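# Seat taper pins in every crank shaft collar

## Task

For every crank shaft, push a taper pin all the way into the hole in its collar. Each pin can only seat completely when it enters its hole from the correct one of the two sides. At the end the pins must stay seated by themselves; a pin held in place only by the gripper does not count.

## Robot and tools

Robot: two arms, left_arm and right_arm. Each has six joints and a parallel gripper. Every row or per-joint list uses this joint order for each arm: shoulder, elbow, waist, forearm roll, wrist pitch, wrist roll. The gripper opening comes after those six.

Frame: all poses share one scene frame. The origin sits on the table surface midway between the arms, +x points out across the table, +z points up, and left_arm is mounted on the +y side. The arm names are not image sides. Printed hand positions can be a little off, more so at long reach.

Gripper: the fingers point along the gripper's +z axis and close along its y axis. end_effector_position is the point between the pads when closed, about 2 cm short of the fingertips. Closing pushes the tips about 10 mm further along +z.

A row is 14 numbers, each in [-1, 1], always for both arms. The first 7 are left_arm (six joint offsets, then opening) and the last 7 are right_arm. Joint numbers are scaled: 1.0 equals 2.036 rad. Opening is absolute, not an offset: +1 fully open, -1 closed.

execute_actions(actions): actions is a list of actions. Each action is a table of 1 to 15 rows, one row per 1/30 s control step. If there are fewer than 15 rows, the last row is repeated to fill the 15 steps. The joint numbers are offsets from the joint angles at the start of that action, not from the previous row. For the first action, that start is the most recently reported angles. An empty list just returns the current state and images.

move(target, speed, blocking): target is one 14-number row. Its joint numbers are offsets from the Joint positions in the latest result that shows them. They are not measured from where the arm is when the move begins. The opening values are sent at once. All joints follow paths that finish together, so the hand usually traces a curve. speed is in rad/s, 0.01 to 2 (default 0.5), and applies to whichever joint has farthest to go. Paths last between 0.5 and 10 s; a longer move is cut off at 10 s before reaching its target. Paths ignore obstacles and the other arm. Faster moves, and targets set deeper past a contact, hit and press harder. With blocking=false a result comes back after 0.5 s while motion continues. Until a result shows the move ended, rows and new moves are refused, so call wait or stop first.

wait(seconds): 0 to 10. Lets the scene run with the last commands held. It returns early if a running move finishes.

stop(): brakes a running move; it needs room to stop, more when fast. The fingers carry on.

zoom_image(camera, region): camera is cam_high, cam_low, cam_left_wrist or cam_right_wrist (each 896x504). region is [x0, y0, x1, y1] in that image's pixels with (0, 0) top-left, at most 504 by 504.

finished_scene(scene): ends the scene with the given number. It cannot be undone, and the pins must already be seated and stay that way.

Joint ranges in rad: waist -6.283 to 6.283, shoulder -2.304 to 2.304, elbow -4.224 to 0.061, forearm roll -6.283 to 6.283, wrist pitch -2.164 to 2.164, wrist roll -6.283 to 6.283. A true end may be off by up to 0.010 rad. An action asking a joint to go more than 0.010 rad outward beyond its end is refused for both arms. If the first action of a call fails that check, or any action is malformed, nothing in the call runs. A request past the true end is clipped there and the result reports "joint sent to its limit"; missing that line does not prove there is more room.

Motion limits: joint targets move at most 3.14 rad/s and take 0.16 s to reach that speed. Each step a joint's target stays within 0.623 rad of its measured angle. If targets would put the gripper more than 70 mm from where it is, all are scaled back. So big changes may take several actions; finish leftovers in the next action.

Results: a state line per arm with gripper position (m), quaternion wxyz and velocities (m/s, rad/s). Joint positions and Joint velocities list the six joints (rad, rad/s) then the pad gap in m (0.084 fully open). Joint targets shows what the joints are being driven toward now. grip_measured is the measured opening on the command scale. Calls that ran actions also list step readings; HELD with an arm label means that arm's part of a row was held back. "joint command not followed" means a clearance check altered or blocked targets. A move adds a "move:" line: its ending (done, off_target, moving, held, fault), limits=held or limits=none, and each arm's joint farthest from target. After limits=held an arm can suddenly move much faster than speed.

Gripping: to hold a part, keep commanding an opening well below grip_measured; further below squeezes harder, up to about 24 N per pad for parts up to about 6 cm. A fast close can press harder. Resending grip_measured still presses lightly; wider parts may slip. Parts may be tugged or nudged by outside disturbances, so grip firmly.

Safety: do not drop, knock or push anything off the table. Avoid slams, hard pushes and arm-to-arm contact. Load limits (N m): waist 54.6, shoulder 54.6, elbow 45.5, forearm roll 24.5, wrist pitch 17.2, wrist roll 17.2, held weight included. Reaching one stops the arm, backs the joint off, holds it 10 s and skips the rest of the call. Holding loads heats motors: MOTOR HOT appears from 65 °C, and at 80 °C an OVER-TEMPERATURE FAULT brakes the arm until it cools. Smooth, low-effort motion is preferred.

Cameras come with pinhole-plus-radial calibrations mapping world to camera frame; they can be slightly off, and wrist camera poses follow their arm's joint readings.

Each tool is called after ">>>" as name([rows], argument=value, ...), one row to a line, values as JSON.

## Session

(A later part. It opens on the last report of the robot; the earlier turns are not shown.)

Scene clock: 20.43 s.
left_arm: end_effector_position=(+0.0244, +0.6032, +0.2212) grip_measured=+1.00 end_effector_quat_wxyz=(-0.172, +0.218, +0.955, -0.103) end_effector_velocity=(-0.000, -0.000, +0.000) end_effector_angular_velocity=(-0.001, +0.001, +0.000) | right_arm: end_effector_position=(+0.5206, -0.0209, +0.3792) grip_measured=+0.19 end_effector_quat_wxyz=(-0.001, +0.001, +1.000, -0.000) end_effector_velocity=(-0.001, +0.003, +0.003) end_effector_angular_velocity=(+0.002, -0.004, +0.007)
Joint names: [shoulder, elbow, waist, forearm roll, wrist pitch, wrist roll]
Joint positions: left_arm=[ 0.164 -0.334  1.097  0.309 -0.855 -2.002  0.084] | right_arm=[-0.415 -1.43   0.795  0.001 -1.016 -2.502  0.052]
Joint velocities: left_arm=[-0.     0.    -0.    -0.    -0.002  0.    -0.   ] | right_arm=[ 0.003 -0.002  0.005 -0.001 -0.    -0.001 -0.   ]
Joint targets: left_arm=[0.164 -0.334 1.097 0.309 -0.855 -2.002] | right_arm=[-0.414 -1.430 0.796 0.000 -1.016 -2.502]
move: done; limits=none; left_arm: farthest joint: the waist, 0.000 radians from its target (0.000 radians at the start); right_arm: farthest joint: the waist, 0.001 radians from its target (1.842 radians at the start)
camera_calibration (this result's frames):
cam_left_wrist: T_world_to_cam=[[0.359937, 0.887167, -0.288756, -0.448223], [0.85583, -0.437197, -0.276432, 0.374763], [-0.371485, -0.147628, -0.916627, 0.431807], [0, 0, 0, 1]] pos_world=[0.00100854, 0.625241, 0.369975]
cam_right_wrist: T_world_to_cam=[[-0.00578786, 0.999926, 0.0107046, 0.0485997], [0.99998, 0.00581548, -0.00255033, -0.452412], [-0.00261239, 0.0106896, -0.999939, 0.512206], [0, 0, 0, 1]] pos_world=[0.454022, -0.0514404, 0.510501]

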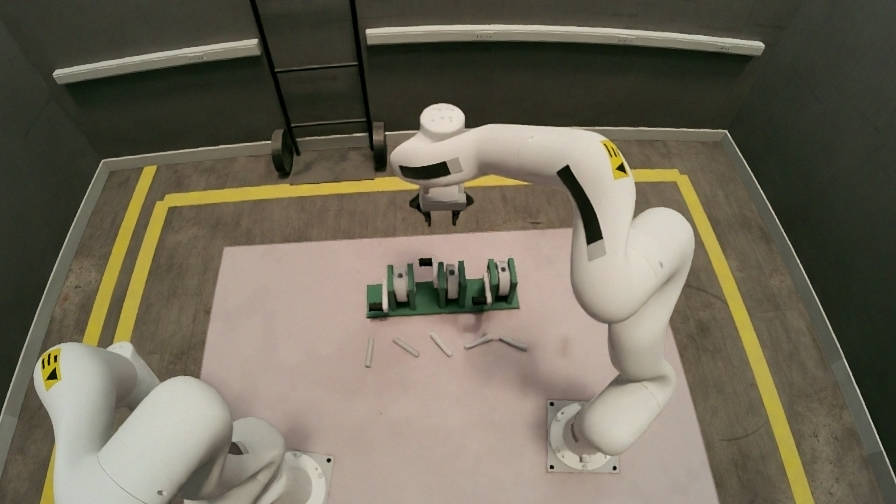

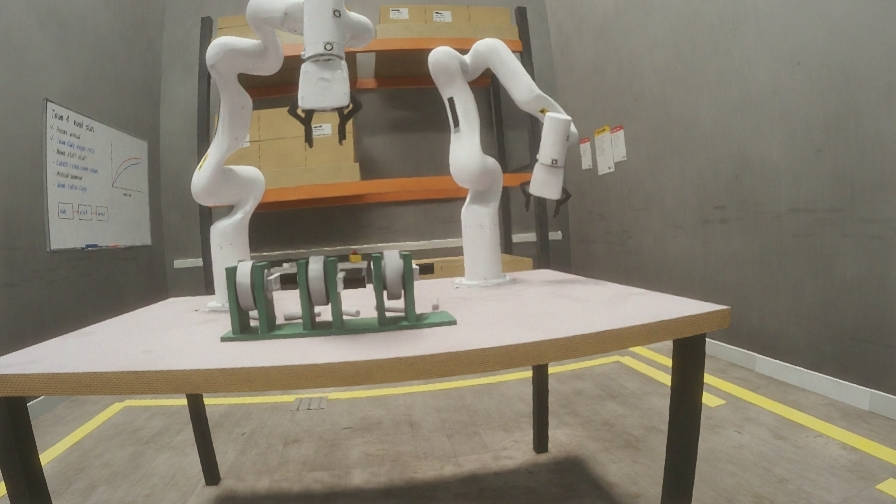

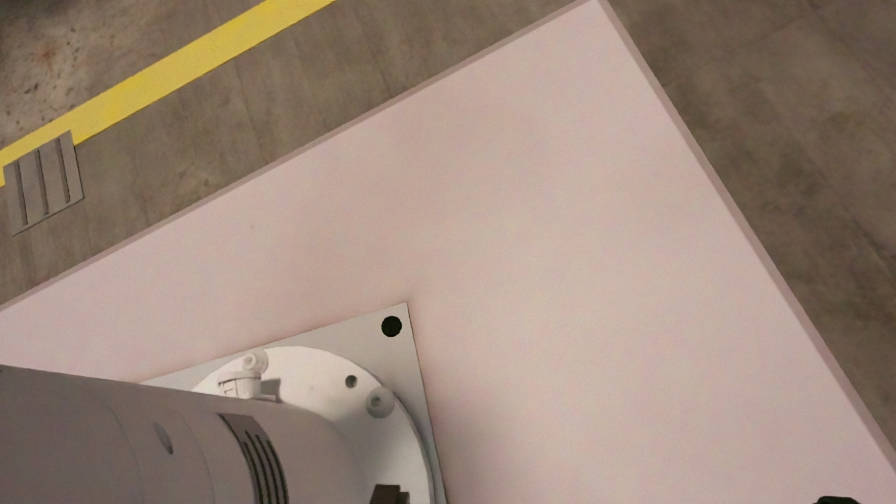

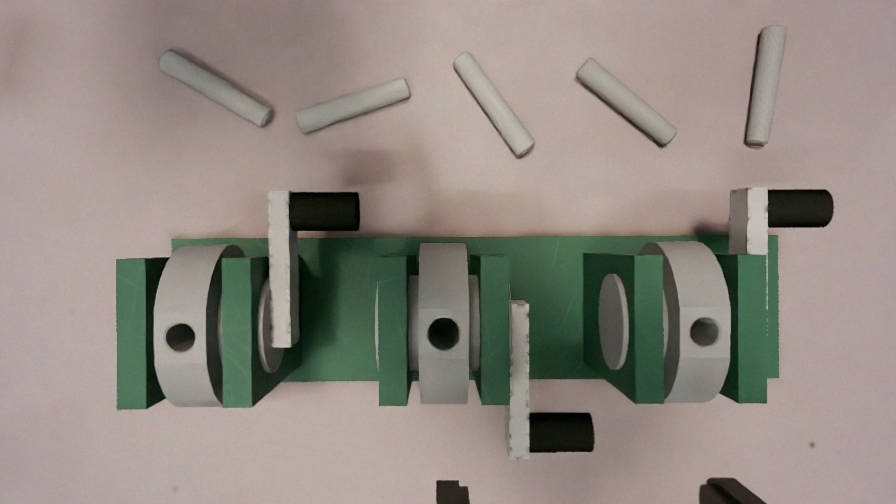

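>>> move(target=[0,0,0,0,0,0,1,0.0913,0.2724,-0.0285,0,0.1816,0.7426,0.2], speed=0.8)

>>> move(target=[0,0,0,0,0,0,1,-0.1343,0.0251,0,0,0.1594,0,0.2], speed=0.25)

>>> execute_actions([
  [[0,0,0,0,0,0,1,0,0,0,0,0,0,-0.3]],
  [[0,0,0,0,0,0,1,0,0,0,0,0,0,-0.65]],
])

>>> move(target=[0,0,0,0,0,0,1,0.0298,-0.011,-0.0052,0,-0.0408,-0.0052,-0.65], speed=0.1)

>>> move(target=[0,0,0,0,0,0,1,0.0039,-0.0342,-0.0139,0,-0.0381,-0.0139,-0.65], speed=0.1)

>>> move(target=[0,0,0,0,0,0,1,-0.0219,-0.046,-0.0169,0,-0.0242,-0.0169,-0.65], speed=0.1)

Scene clock: 76.47 s.
left_arm: end_effector_position=(+0.0244, +0.6032, +0.2212) grip_measured=+1.00 end_effector_quat_wxyz=(-0.172, +0.218, +0.955, -0.103) end_effector_velocity=(+0.000, +0.000, +0.000) end_effector_angular_velocity=(+0.000, +0.000, -0.001) | right_arm: end_effector_position=(+0.4293, -0.1223, +0.2497) grip_measured=+0.19 end_effector_quat_wxyz=(-0.000, +0.707, +0.707, +0.000) end_effector_velocity=(-0.000, -0.000, -0.000) end_effector_angular_velocity=(+0.000, -0.000, -0.002)
Joint names: [shoulder, elbow, waist, forearm roll, wrist pitch, wrist roll]
Joint positions: left_arm=[ 0.164 -0.334  1.097  0.309 -0.855 -2.002  0.084] | right_arm=[-0.229 -0.875  0.737  0.001 -0.647 -0.99   0.052]
Joint velocities: left_arm=[ 0.    -0.    -0.     0.001  0.    -0.    -0.   ] | right_arm=[ 0.     0.    -0.     0.     0.     0.001 -0.   ]
Joint targets: left_arm=[0.164 -0.334 1.097 0.309 -0.855 -2.002] | right_arm=[-0.229 -0.875 0.737 0.001 -0.647 -0.990]
move: done; limits=none; left_arm: farthest joint: the waist, 0.000 radians from its target (0.000 radians at the start); right_arm: farthest joint: the waist, 0.000 radians from its target (0.059 radians at the start)
camera_calibration (this result's frames):
cam_left_wrist: T_world_to_cam=[[0.359937, 0.887167, -0.288756, -0.448224], [0.85583, -0.437197, -0.276432, 0.374763], [-0.371485, -0.147628, -0.916627, 0.431807], [0, 0, 0, 1]] pos_world=[0.00100854, 0.625241, 0.369975]
cam_right_wrist: T_world_to_cam=[[0.999917, 0.00694356, 0.0108502, -0.402418], [0.00696021, -0.999975, -0.00149741, -0.0578309], [0.0108395, 0.00157281, -0.99994, 0.376725], [0, 0, 0, 1]] pos_world=[0.398704, -0.0556277, 0.380982]

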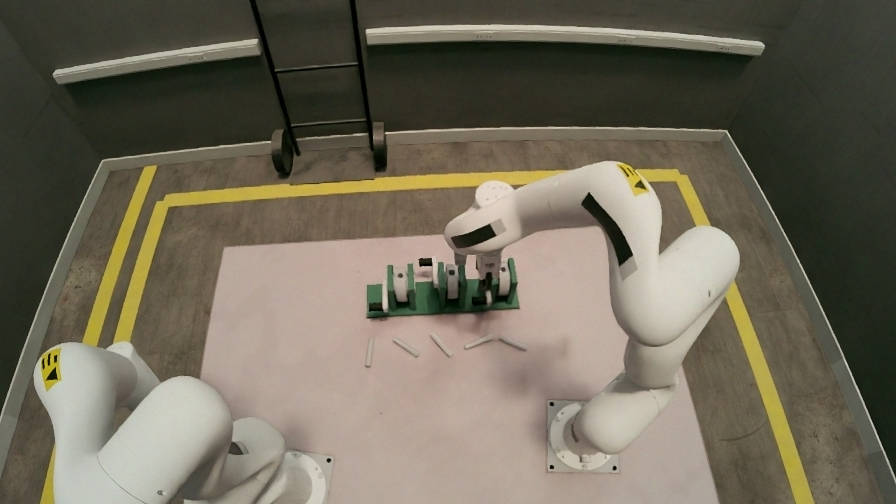

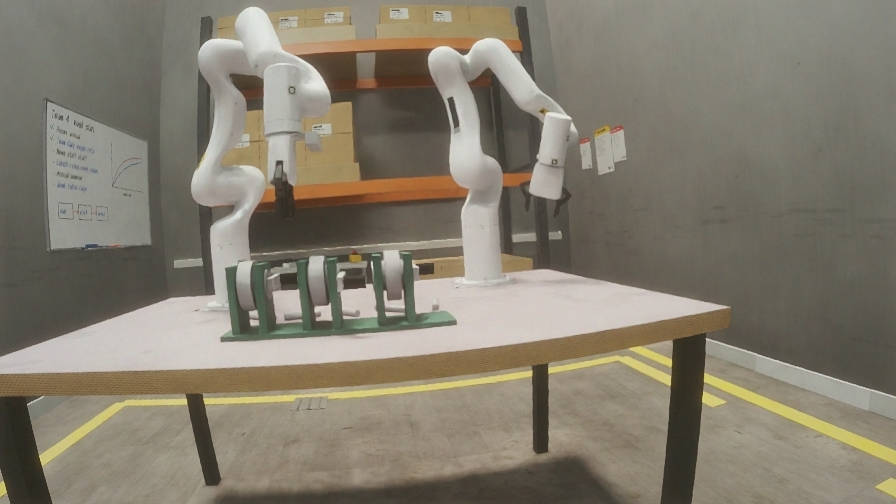

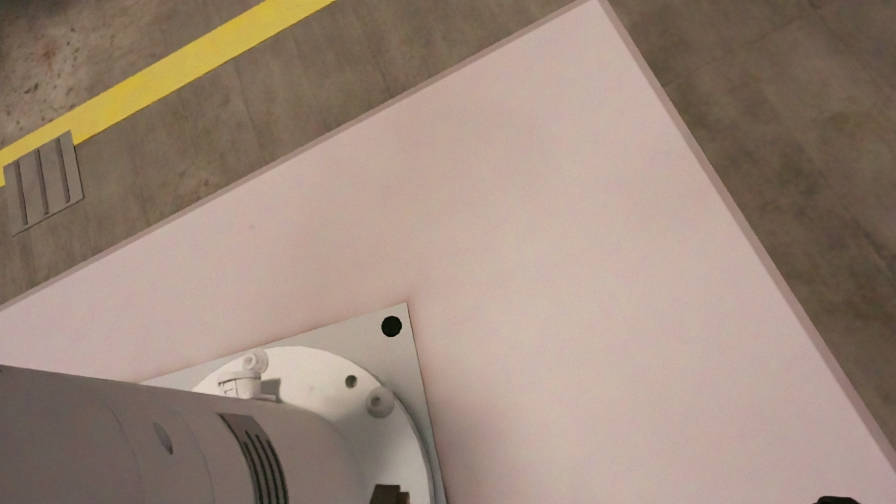

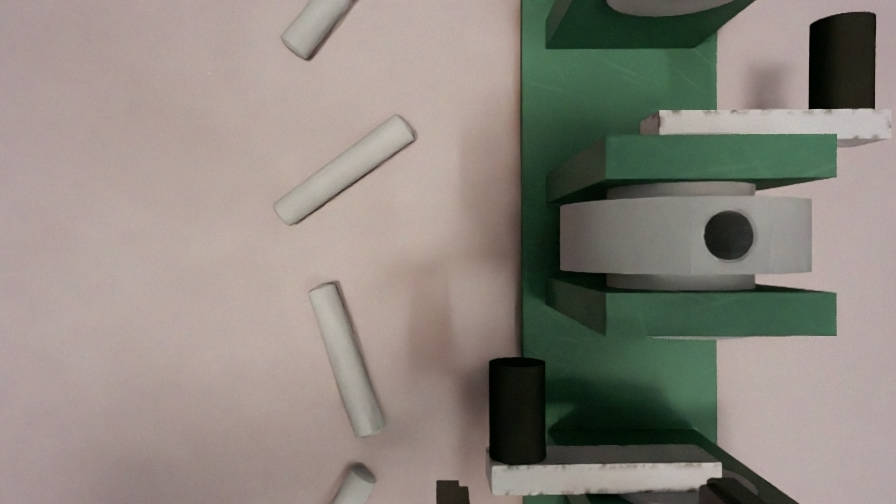

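Scene clock: 78.13 s.
left_arm: end_effector_position=(+0.0244, +0.6032, +0.2212) grip_measured=+1.00 end_effector_quat_wxyz=(-0.172, +0.218, +0.955, -0.103) end_effector_velocity=(-0.000, +0.000, -0.000) end_effector_angular_velocity=(+0.000, -0.000, +0.001) | right_arm: end_effector_position=(+0.4296, -0.1222, +0.1050) grip_measured=+0.19 end_effector_quat_wxyz=(-0.000, +0.707, +0.707, +0.000) end_effector_velocity=(-0.001, -0.001, -0.001) end_effector_angular_velocity=(-0.002, +0.003, -0.001)
Joint names: [shoulder, elbow, waist, forearm roll, wrist pitch, wrist roll]
Joint positions: left_arm=[ 0.164 -0.334  1.097  0.309 -0.855 -2.002  0.084] | right_arm=[-0.502 -0.825  0.737  0.001 -0.322 -0.99   0.052]
Joint velocities: left_arm=[-0.     0.     0.001  0.     0.001 -0.    -0.   ] | right_arm=[-0.001  0.002 -0.001 -0.     0.     0.    -0.   ]
Joint targets: left_arm=[0.164 -0.334 1.097 0.309 -0.855 -2.002] | right_arm=[-0.502 -0.824 0.737 0.001 -0.322 -0.990]
move: done; limits=none; left_arm: farthest joint: the waist, 0.000 radians from its target (0.000 radians at the start); right_arm: farthest joint: the shoulder, 0.001 radians from its target (0.274 radians at the start)
camera_calibration (this result's frames):
cam_left_wrist: T_world_to_cam=[[0.359937, 0.887167, -0.288756, -0.448224], [0.85583, -0.437197, -0.276432, 0.374763], [-0.371485, -0.147628, -0.916627, 0.431807], [0, 0, 0, 1]] pos_world=[0.0010085, 0.625241, 0.369975]
cam_right_wrist: T_world_to_cam=[[0.999912, 0.00685506, 0.0113606, -0.401134], [0.00687408, -0.999975, -0.00163594, -0.0578981], [0.0113491, 0.00171389, -0.999934, 0.231791], [0, 0, 0, 1]] pos_world=[0.398866, -0.0555441, 0.236238]

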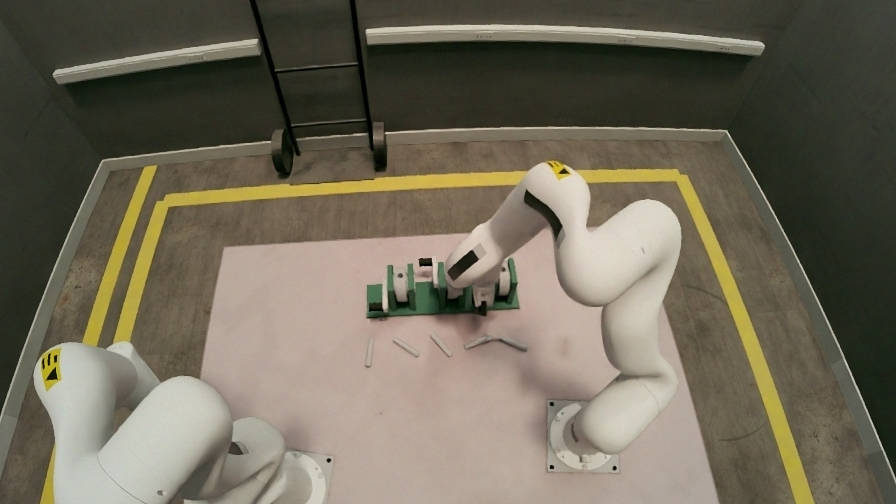

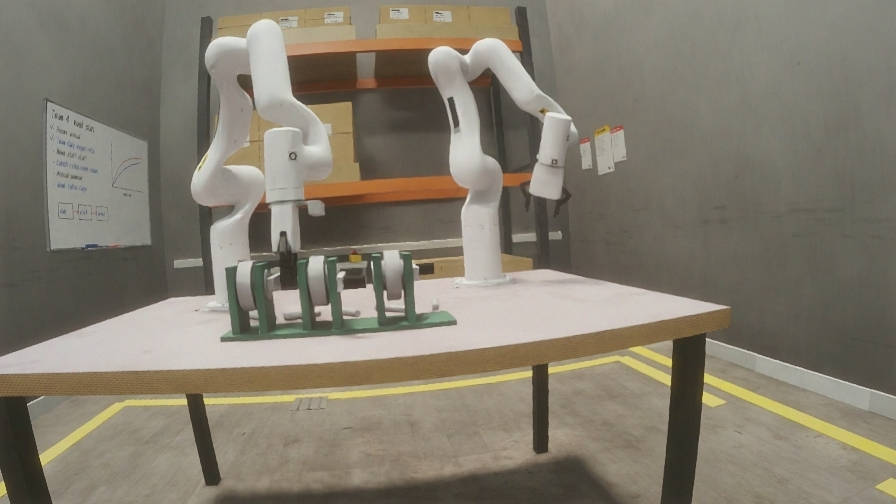

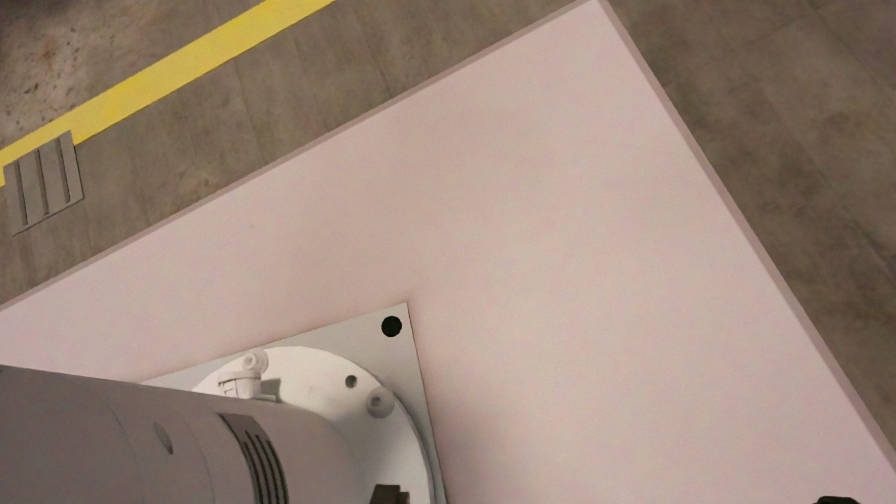

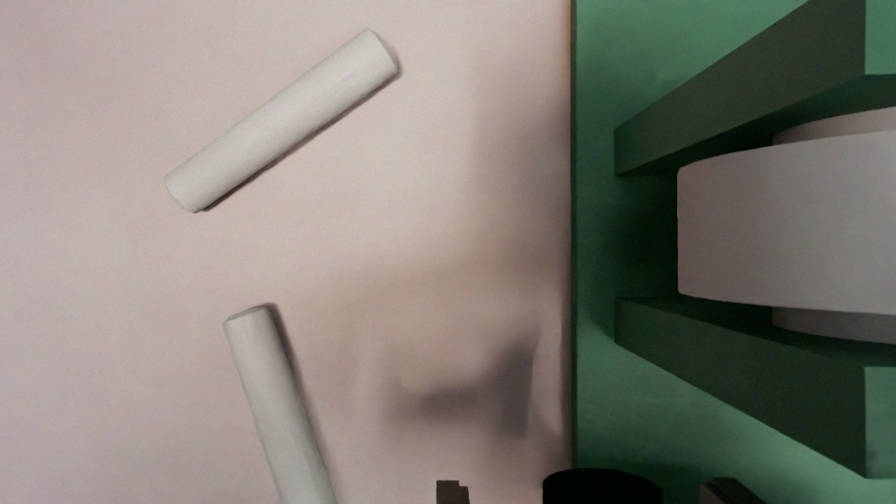

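Scene clock: 79.13 s.
left_arm: end_effector_position=(+0.0244, +0.6032, +0.2212) grip_measured=+1.00 end_effector_quat_wxyz=(-0.172, +0.218, +0.955, -0.103) end_effector_velocity=(+0.000, +0.000, -0.000) end_effector_angular_velocity=(+0.001, -0.001, -0.001) | right_arm: end_effector_position=(+0.4299, -0.1222, +0.1051) grip_measured=-0.47 end_effector_quat_wxyz=(+0.000, +0.707, +0.707, +0.001) end_effector_velocity=(-0.001, -0.000, -0.000) end_effector_angular_velocity=(-0.002, +0.003, +0.001)
Joint names: [shoulder, elbow, waist, forearm roll, wrist pitch, wrist roll]
Joint positions: left_arm=[ 0.164 -0.334  1.097  0.309 -0.855 -2.002  0.084] | right_arm=[-0.502 -0.825  0.737  0.    -0.322 -0.99   0.024]
Joint velocities: left_arm=[ 0.    -0.    -0.    -0.     0.001 -0.     0.   ] | right_arm=[ 0.     0.001  0.001  0.    -0.003 -0.001  0.   ]
Joint targets: left_arm=[0.164 -0.334 1.097 0.309 -0.855 -2.002] | right_arm=[-0.502 -0.825 0.737 0.001 -0.322 -0.990]
Step readings (joint positions; steps 1 to 15: 1st action; 16 to 30: 2nd action):
0: left_arm=[0.164 -0.334 1.097 0.309 -0.855 -2.002] | right_arm=[-0.502 -0.825 0.737 0.001 -0.322 -0.990]
1: left_arm=[0.164 -0.334 1.097 0.309 -0.855 -2.002] | right_arm=[-0.502 -0.825 0.737 0.001 -0.322 -0.990]
2: left_arm=[0.164 -0.334 1.097 0.309 -0.855 -2.002] | right_arm=[-0.502 -0.825 0.737 0.001 -0.322 -0.990]
4: left_arm=[0.164 -0.334 1.097 0.309 -0.855 -2.002] | right_arm=[-0.502 -0.825 0.737 0.001 -0.322 -0.990]
8: left_arm=[0.164 -0.334 1.097 0.309 -0.855 -2.002] | right_arm=[-0.502 -0.825 0.737 0.001 -0.322 -0.990]
15: left_arm=[0.164 -0.334 1.097 0.309 -0.855 -2.002] | right_arm=[-0.502 -0.825 0.737 0.001 -0.322 -0.990]
16: left_arm=[0.164 -0.334 1.097 0.309 -0.855 -2.002] | right_arm=[-0.502 -0.825 0.737 0.001 -0.322 -0.990]
17: left_arm=[0.164 -0.334 1.097 0.309 -0.855 -2.002] | right_arm=[-0.502 -0.825 0.737 0.000 -0.321 -0.990]
19: left_arm=[0.164 -0.334 1.097 0.309 -0.855 -2.002] | right_arm=[-0.502 -0.825 0.737 0.000 -0.321 -0.990]
23: left_arm=[0.164 -0.334 1.097 0.309 -0.855 -2.002] | right_arm=[-0.502 -0.825 0.737 0.000 -0.321 -0.990]
30: Joint positions above
camera_calibration (this result's frames):
cam_left_wrist: T_world_to_cam=[[0.359937, 0.887167, -0.288756, -0.448224], [0.85583, -0.437197, -0.276432, 0.374763], [-0.371485, -0.147628, -0.916627, 0.431807], [0, 0, 0, 1]] pos_world=[0.0010085, 0.625241, 0.369975]
cam_right_wrist: T_world_to_cam=[[0.999903, 0.00662528, 0.0122457, -0.401635], [0.00665221, -0.999976, -0.00215955, -0.0576703], [0.0122311, 0.0022408, -0.999923, 0.231584], [0, 0, 0, 1]] pos_world=[0.399147, -0.0555269, 0.23636]

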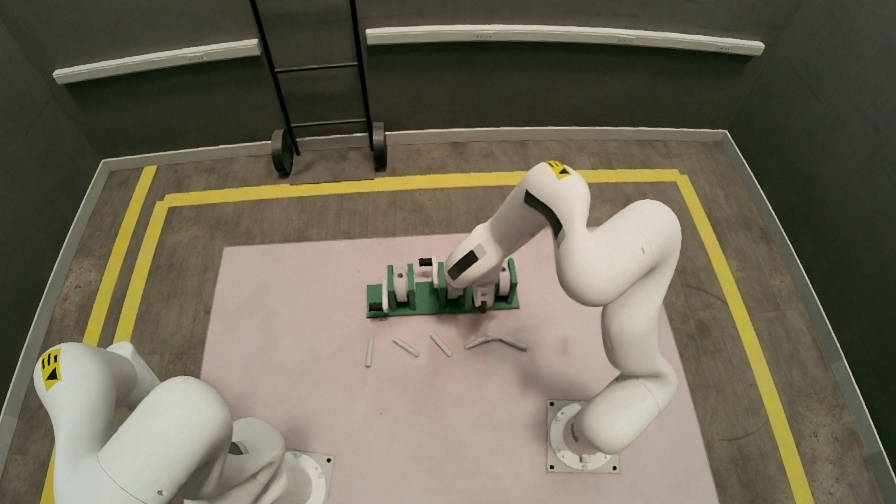

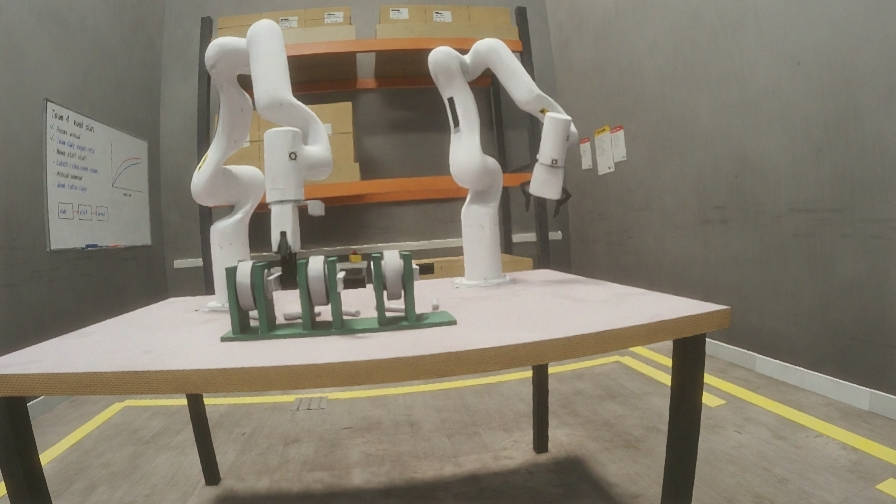

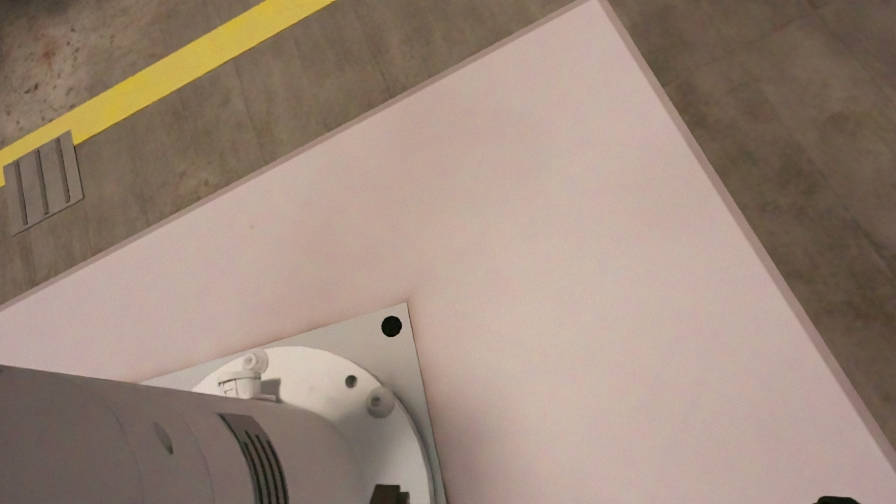

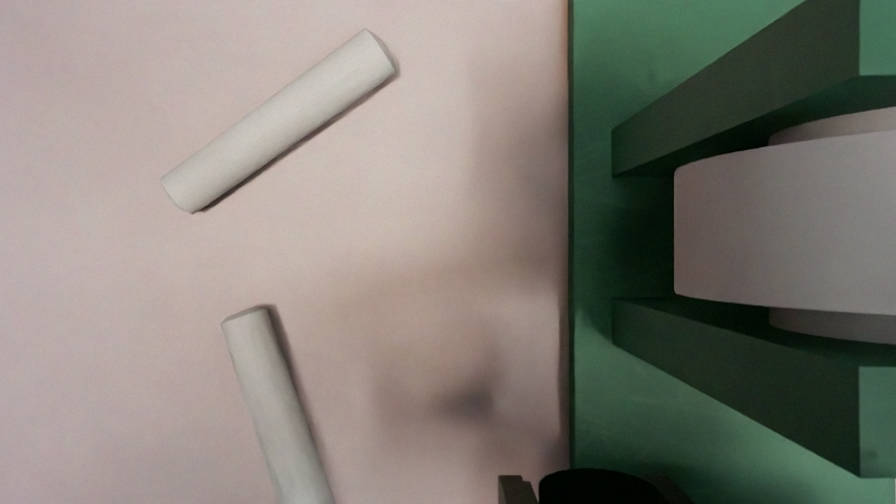

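Scene clock: 80.27 s.
left_arm: end_effector_position=(+0.0244, +0.6032, +0.2212) grip_measured=+1.00 end_effector_quat_wxyz=(-0.172, +0.218, +0.955, -0.103) end_effector_velocity=(+0.000, +0.000, +0.000) end_effector_angular_velocity=(+0.000, -0.001, +0.001) | right_arm: end_effector_position=(+0.4403, -0.1221, +0.1402) grip_measured=-0.47 end_effector_quat_wxyz=(+0.001, +0.707, +0.707, +0.003) end_effector_velocity=(-0.002, -0.000, +0.000) end_effector_angular_velocity=(-0.002, +0.004, -0.000)
Joint names: [shoulder, elbow, waist, forearm roll, wrist pitch, wrist roll]
Joint positions: left_arm=[ 0.164 -0.334  1.097  0.309 -0.855 -2.002  0.084] | right_arm=[-0.442 -0.848  0.725 -0.    -0.401 -1.001  0.024]
Joint velocities: left_arm=[ 0.001 -0.     0.    -0.001 -0.     0.    -0.   ] | right_arm=[ 0.001  0.001  0.001  0.002 -0.004  0.     0.   ]
Joint targets: left_arm=[0.164 -0.334 1.097 0.309 -0.855 -2.002] | right_arm=[-0.441 -0.847 0.726 0.000 -0.405 -1.001]
move: done; limits=none; left_arm: farthest joint: the waist, 0.000 radians from its target (0.000 radians at the start); right_arm: farthest joint: the wrist pitch, 0.004 radians from its target (0.083 radians at the start)
camera_calibration (this result's frames):
cam_left_wrist: T_world_to_cam=[[0.359937, 0.887167, -0.288756, -0.448224], [0.85583, -0.437196, -0.276432, 0.374763], [-0.371485, -0.147628, -0.916627, 0.431807], [0, 0, 0, 1]] pos_world=[0.0010085, 0.625241, 0.369975]
cam_right_wrist: T_world_to_cam=[[0.999856, 0.0062412, 0.0157541, -0.412992], [0.00630543, -0.999972, -0.00403051, -0.0571684], [0.0157285, 0.00412927, -0.999868, 0.265188], [0, 0, 0, 1]] pos_world=[0.409122, -0.0556843, 0.271429]

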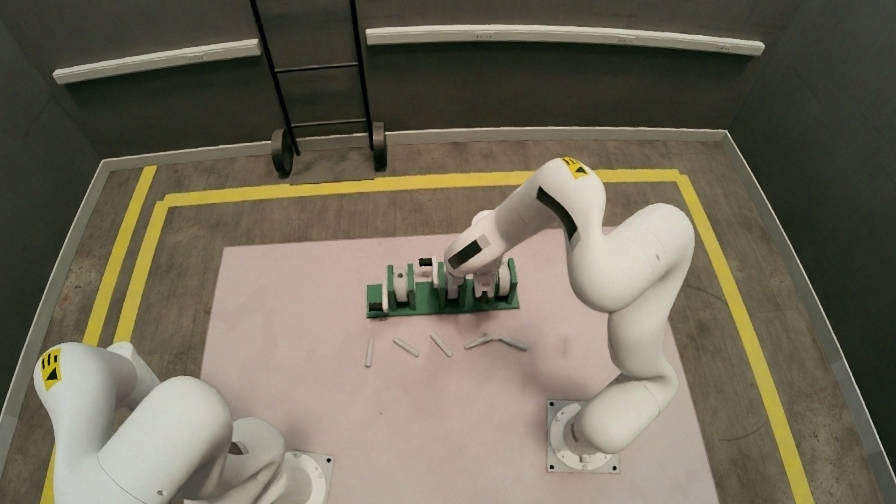

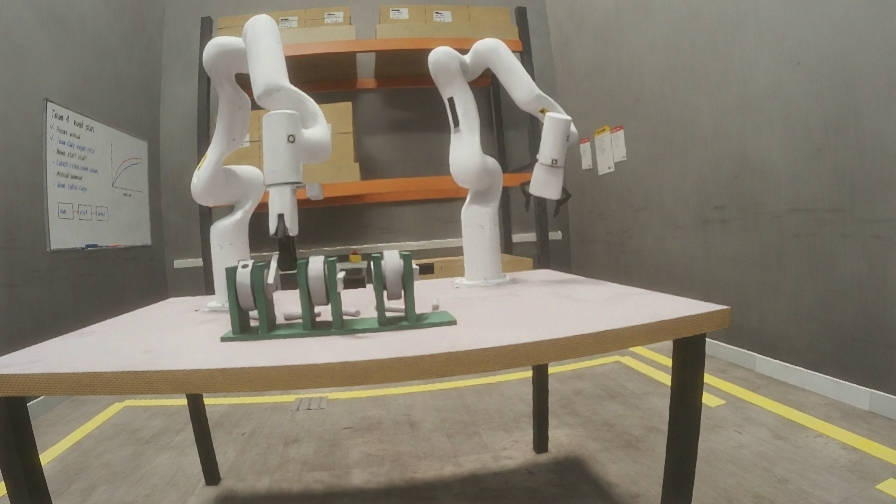

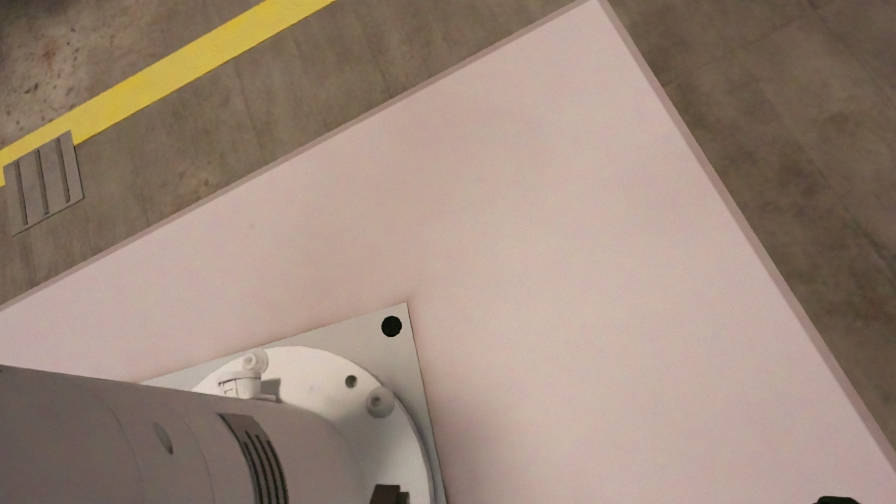

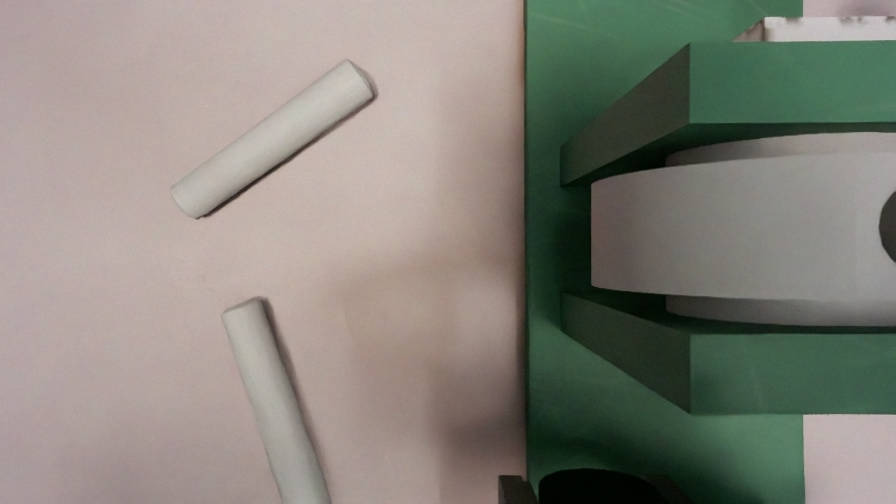

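Scene clock: 81.57 s.
left_arm: end_effector_position=(+0.0244, +0.6032, +0.2212) grip_measured=+1.00 end_effector_quat_wxyz=(-0.172, +0.218, +0.955, -0.103) end_effector_velocity=(-0.000, -0.000, +0.000) end_effector_angular_velocity=(+0.000, -0.000, +0.001) | right_arm: end_effector_position=(+0.4665, -0.1221, +0.1662) grip_measured=-0.47 end_effector_quat_wxyz=(+0.001, +0.707, +0.707, +0.003) end_effector_velocity=(-0.000, +0.001, +0.002) end_effector_angular_velocity=(+0.000, +0.001, +0.000)
Joint names: [shoulder, elbow, waist, forearm roll, wrist pitch, wrist roll]
Joint positions: left_arm=[ 0.164 -0.334  1.097  0.309 -0.855 -2.002  0.084] | right_arm=[-0.434 -0.918  0.697 -0.    -0.478 -1.029  0.024]
Joint velocities: left_arm=[ 0.001 -0.     0.    -0.001 -0.001  0.    -0.   ] | right_arm=[ 0.003 -0.     0.001  0.001 -0.004  0.    -0.   ]
Joint targets: left_arm=[0.164 -0.334 1.097 0.309 -0.855 -2.002] | right_arm=[-0.434 -0.918 0.697 -0.000 -0.479 -1.029]
move: done; limits=none; left_arm: farthest joint: the waist, 0.000 radians from its target (0.000 radians at the start); right_arm: farthest joint: the wrist pitch, 0.001 radians from its target (0.077 radians at the start)
camera_calibration (this result's frames):
cam_left_wrist: T_world_to_cam=[[0.359937, 0.887167, -0.288756, -0.448224], [0.85583, -0.437197, -0.276432, 0.374763], [-0.371485, -0.147628, -0.916627, 0.431807], [0, 0, 0, 1]] pos_world=[0.00100848, 0.625241, 0.369975]
cam_right_wrist: T_world_to_cam=[[0.999845, 0.00622938, 0.0164563, -0.439647], [0.00629897, -0.999971, -0.00418044, -0.0572517], [0.0164298, 0.00428345, -0.999856, 0.2905], [0, 0, 0, 1]] pos_world=[0.435167, -0.0557557, 0.297454]

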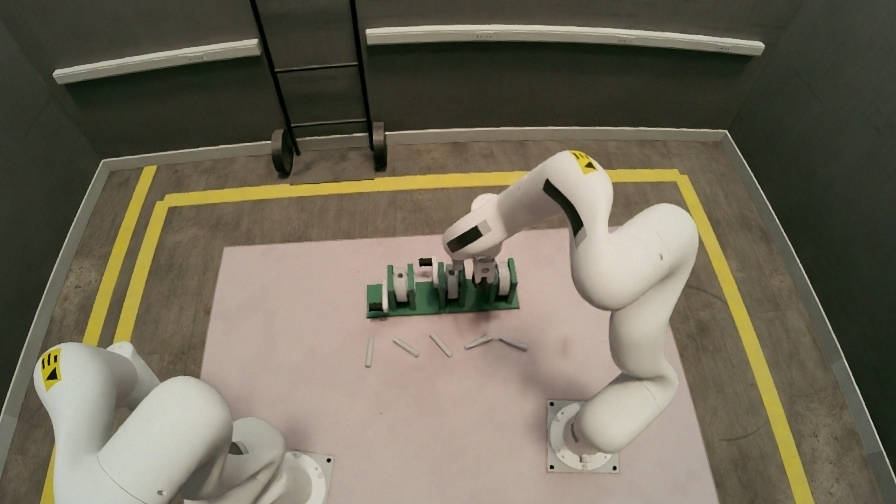

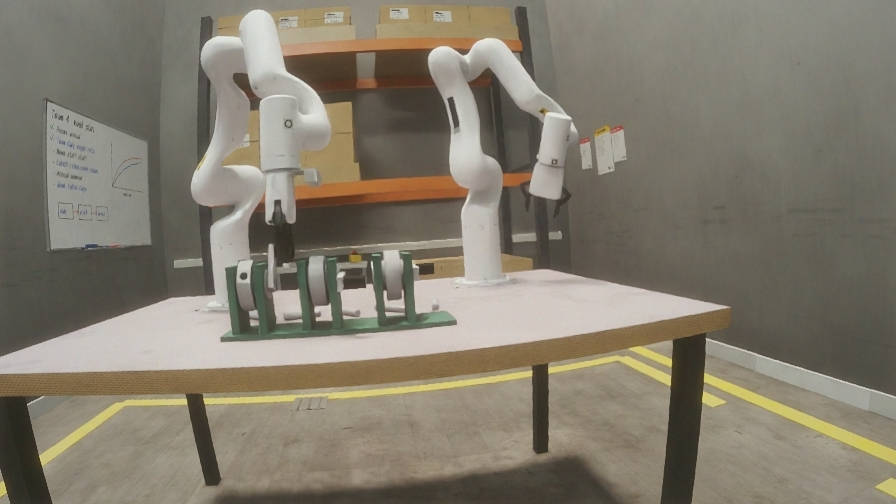

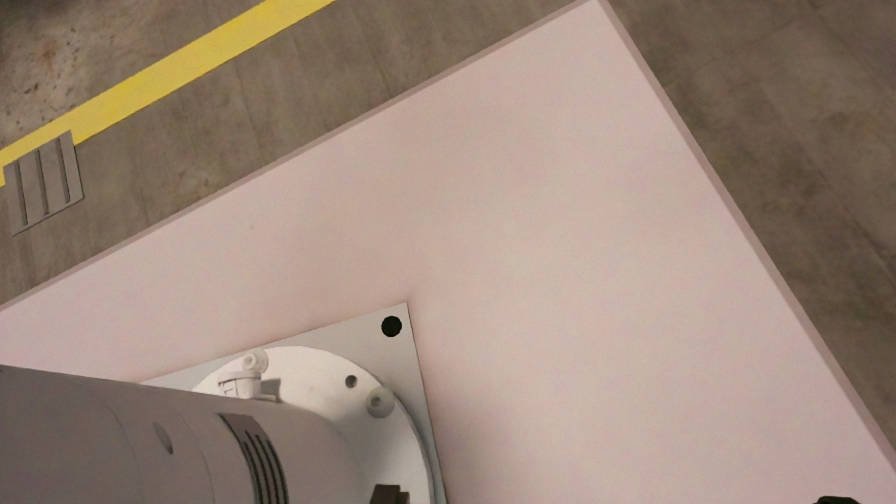

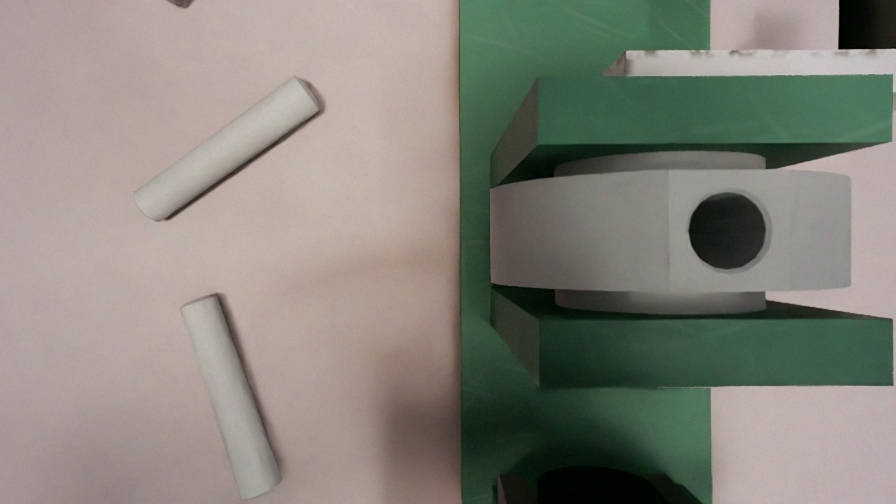

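Scene clock: 82.80 s.
left_arm: end_effector_position=(+0.0244, +0.6032, +0.2212) grip_measured=+1.00 end_effector_quat_wxyz=(-0.172, +0.218, +0.955, -0.103) end_effector_velocity=(-0.000, +0.000, +0.000) end_effector_angular_velocity=(+0.000, +0.000, +0.001) | right_arm: end_effector_position=(+0.5011, -0.1222, +0.1743) grip_measured=-0.47 end_effector_quat_wxyz=(+0.001, +0.707, +0.707, +0.003) end_effector_velocity=(+0.001, -0.000, +0.002) end_effector_angular_velocity=(+0.001, -0.001, -0.001)
Joint names: [shoulder, elbow, waist, forearm roll, wrist pitch, wrist roll]
Joint positions: left_arm=[ 0.164 -0.334  1.097  0.309 -0.855 -2.002  0.084] | right_arm=[-0.479 -1.01   0.663 -0.    -0.526 -1.063  0.024]
Joint velocities: left_arm=[ 0.001 -0.     0.001  0.    -0.001 -0.     0.   ] | right_arm=[ 0.003 -0.001 -0.001 -0.    -0.003  0.001 -0.   ]
Joint targets: left_arm=[0.164 -0.334 1.097 0.309 -0.855 -2.002] | right_arm=[-0.478 -1.011 0.662 -0.000 -0.527 -1.063]
move: done; limits=none; left_arm: farthest joint: the waist, 0.000 radians from its target (0.000 radians at the start); right_arm: farthest joint: the wrist pitch, 0.002 radians from its target (0.049 radians at the start)
camera_calibration (this result's frames):
cam_left_wrist: T_world_to_cam=[[0.359937, 0.887167, -0.288756, -0.448224], [0.85583, -0.437197, -0.276432, 0.374763], [-0.371485, -0.147628, -0.916627, 0.431807], [0, 0, 0, 1]] pos_world=[0.00100847, 0.625241, 0.369975]
cam_right_wrist: T_world_to_cam=[[0.999851, 0.00638666, 0.0160306, -0.474261], [0.00644906, -0.999972, -0.0038442, -0.0576439], [0.0160056, 0.00394701, -0.999864, 0.298199], [0, 0, 0, 1]] pos_world=[0.469789, -0.0557903, 0.30554]

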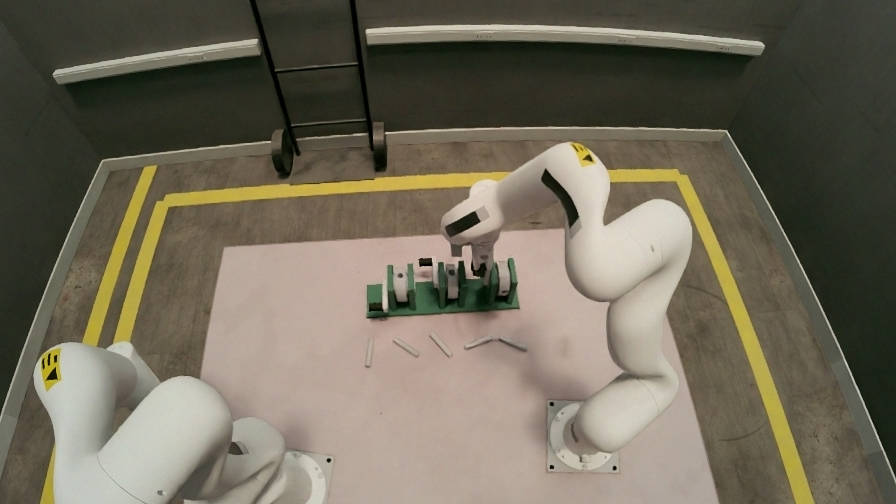

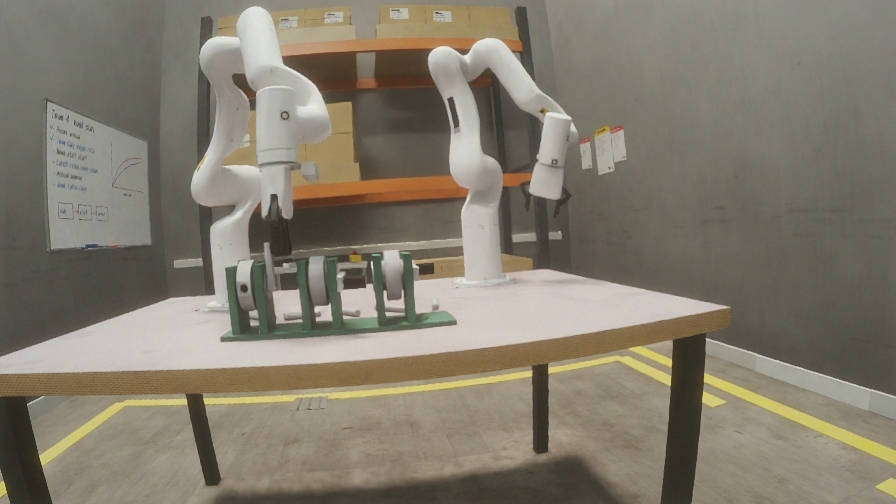

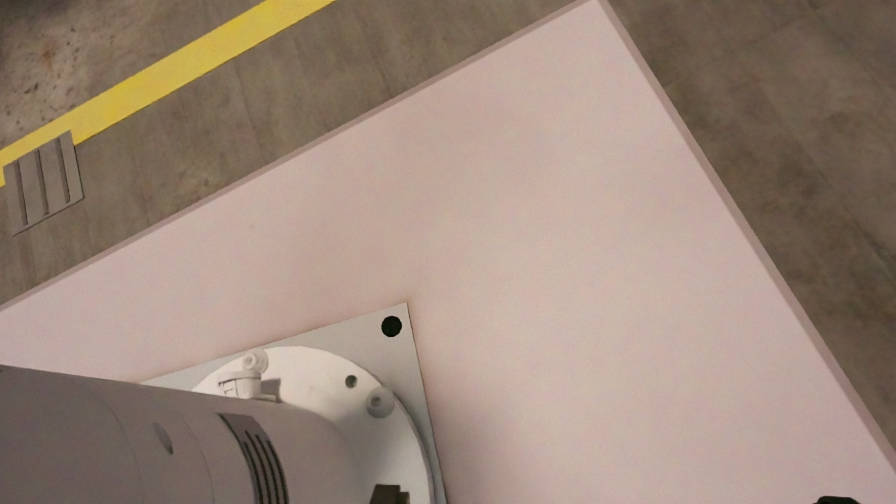

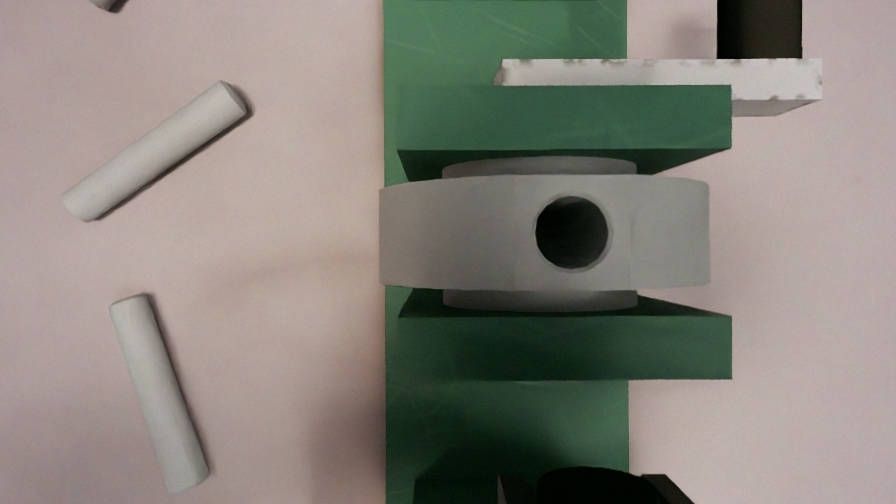

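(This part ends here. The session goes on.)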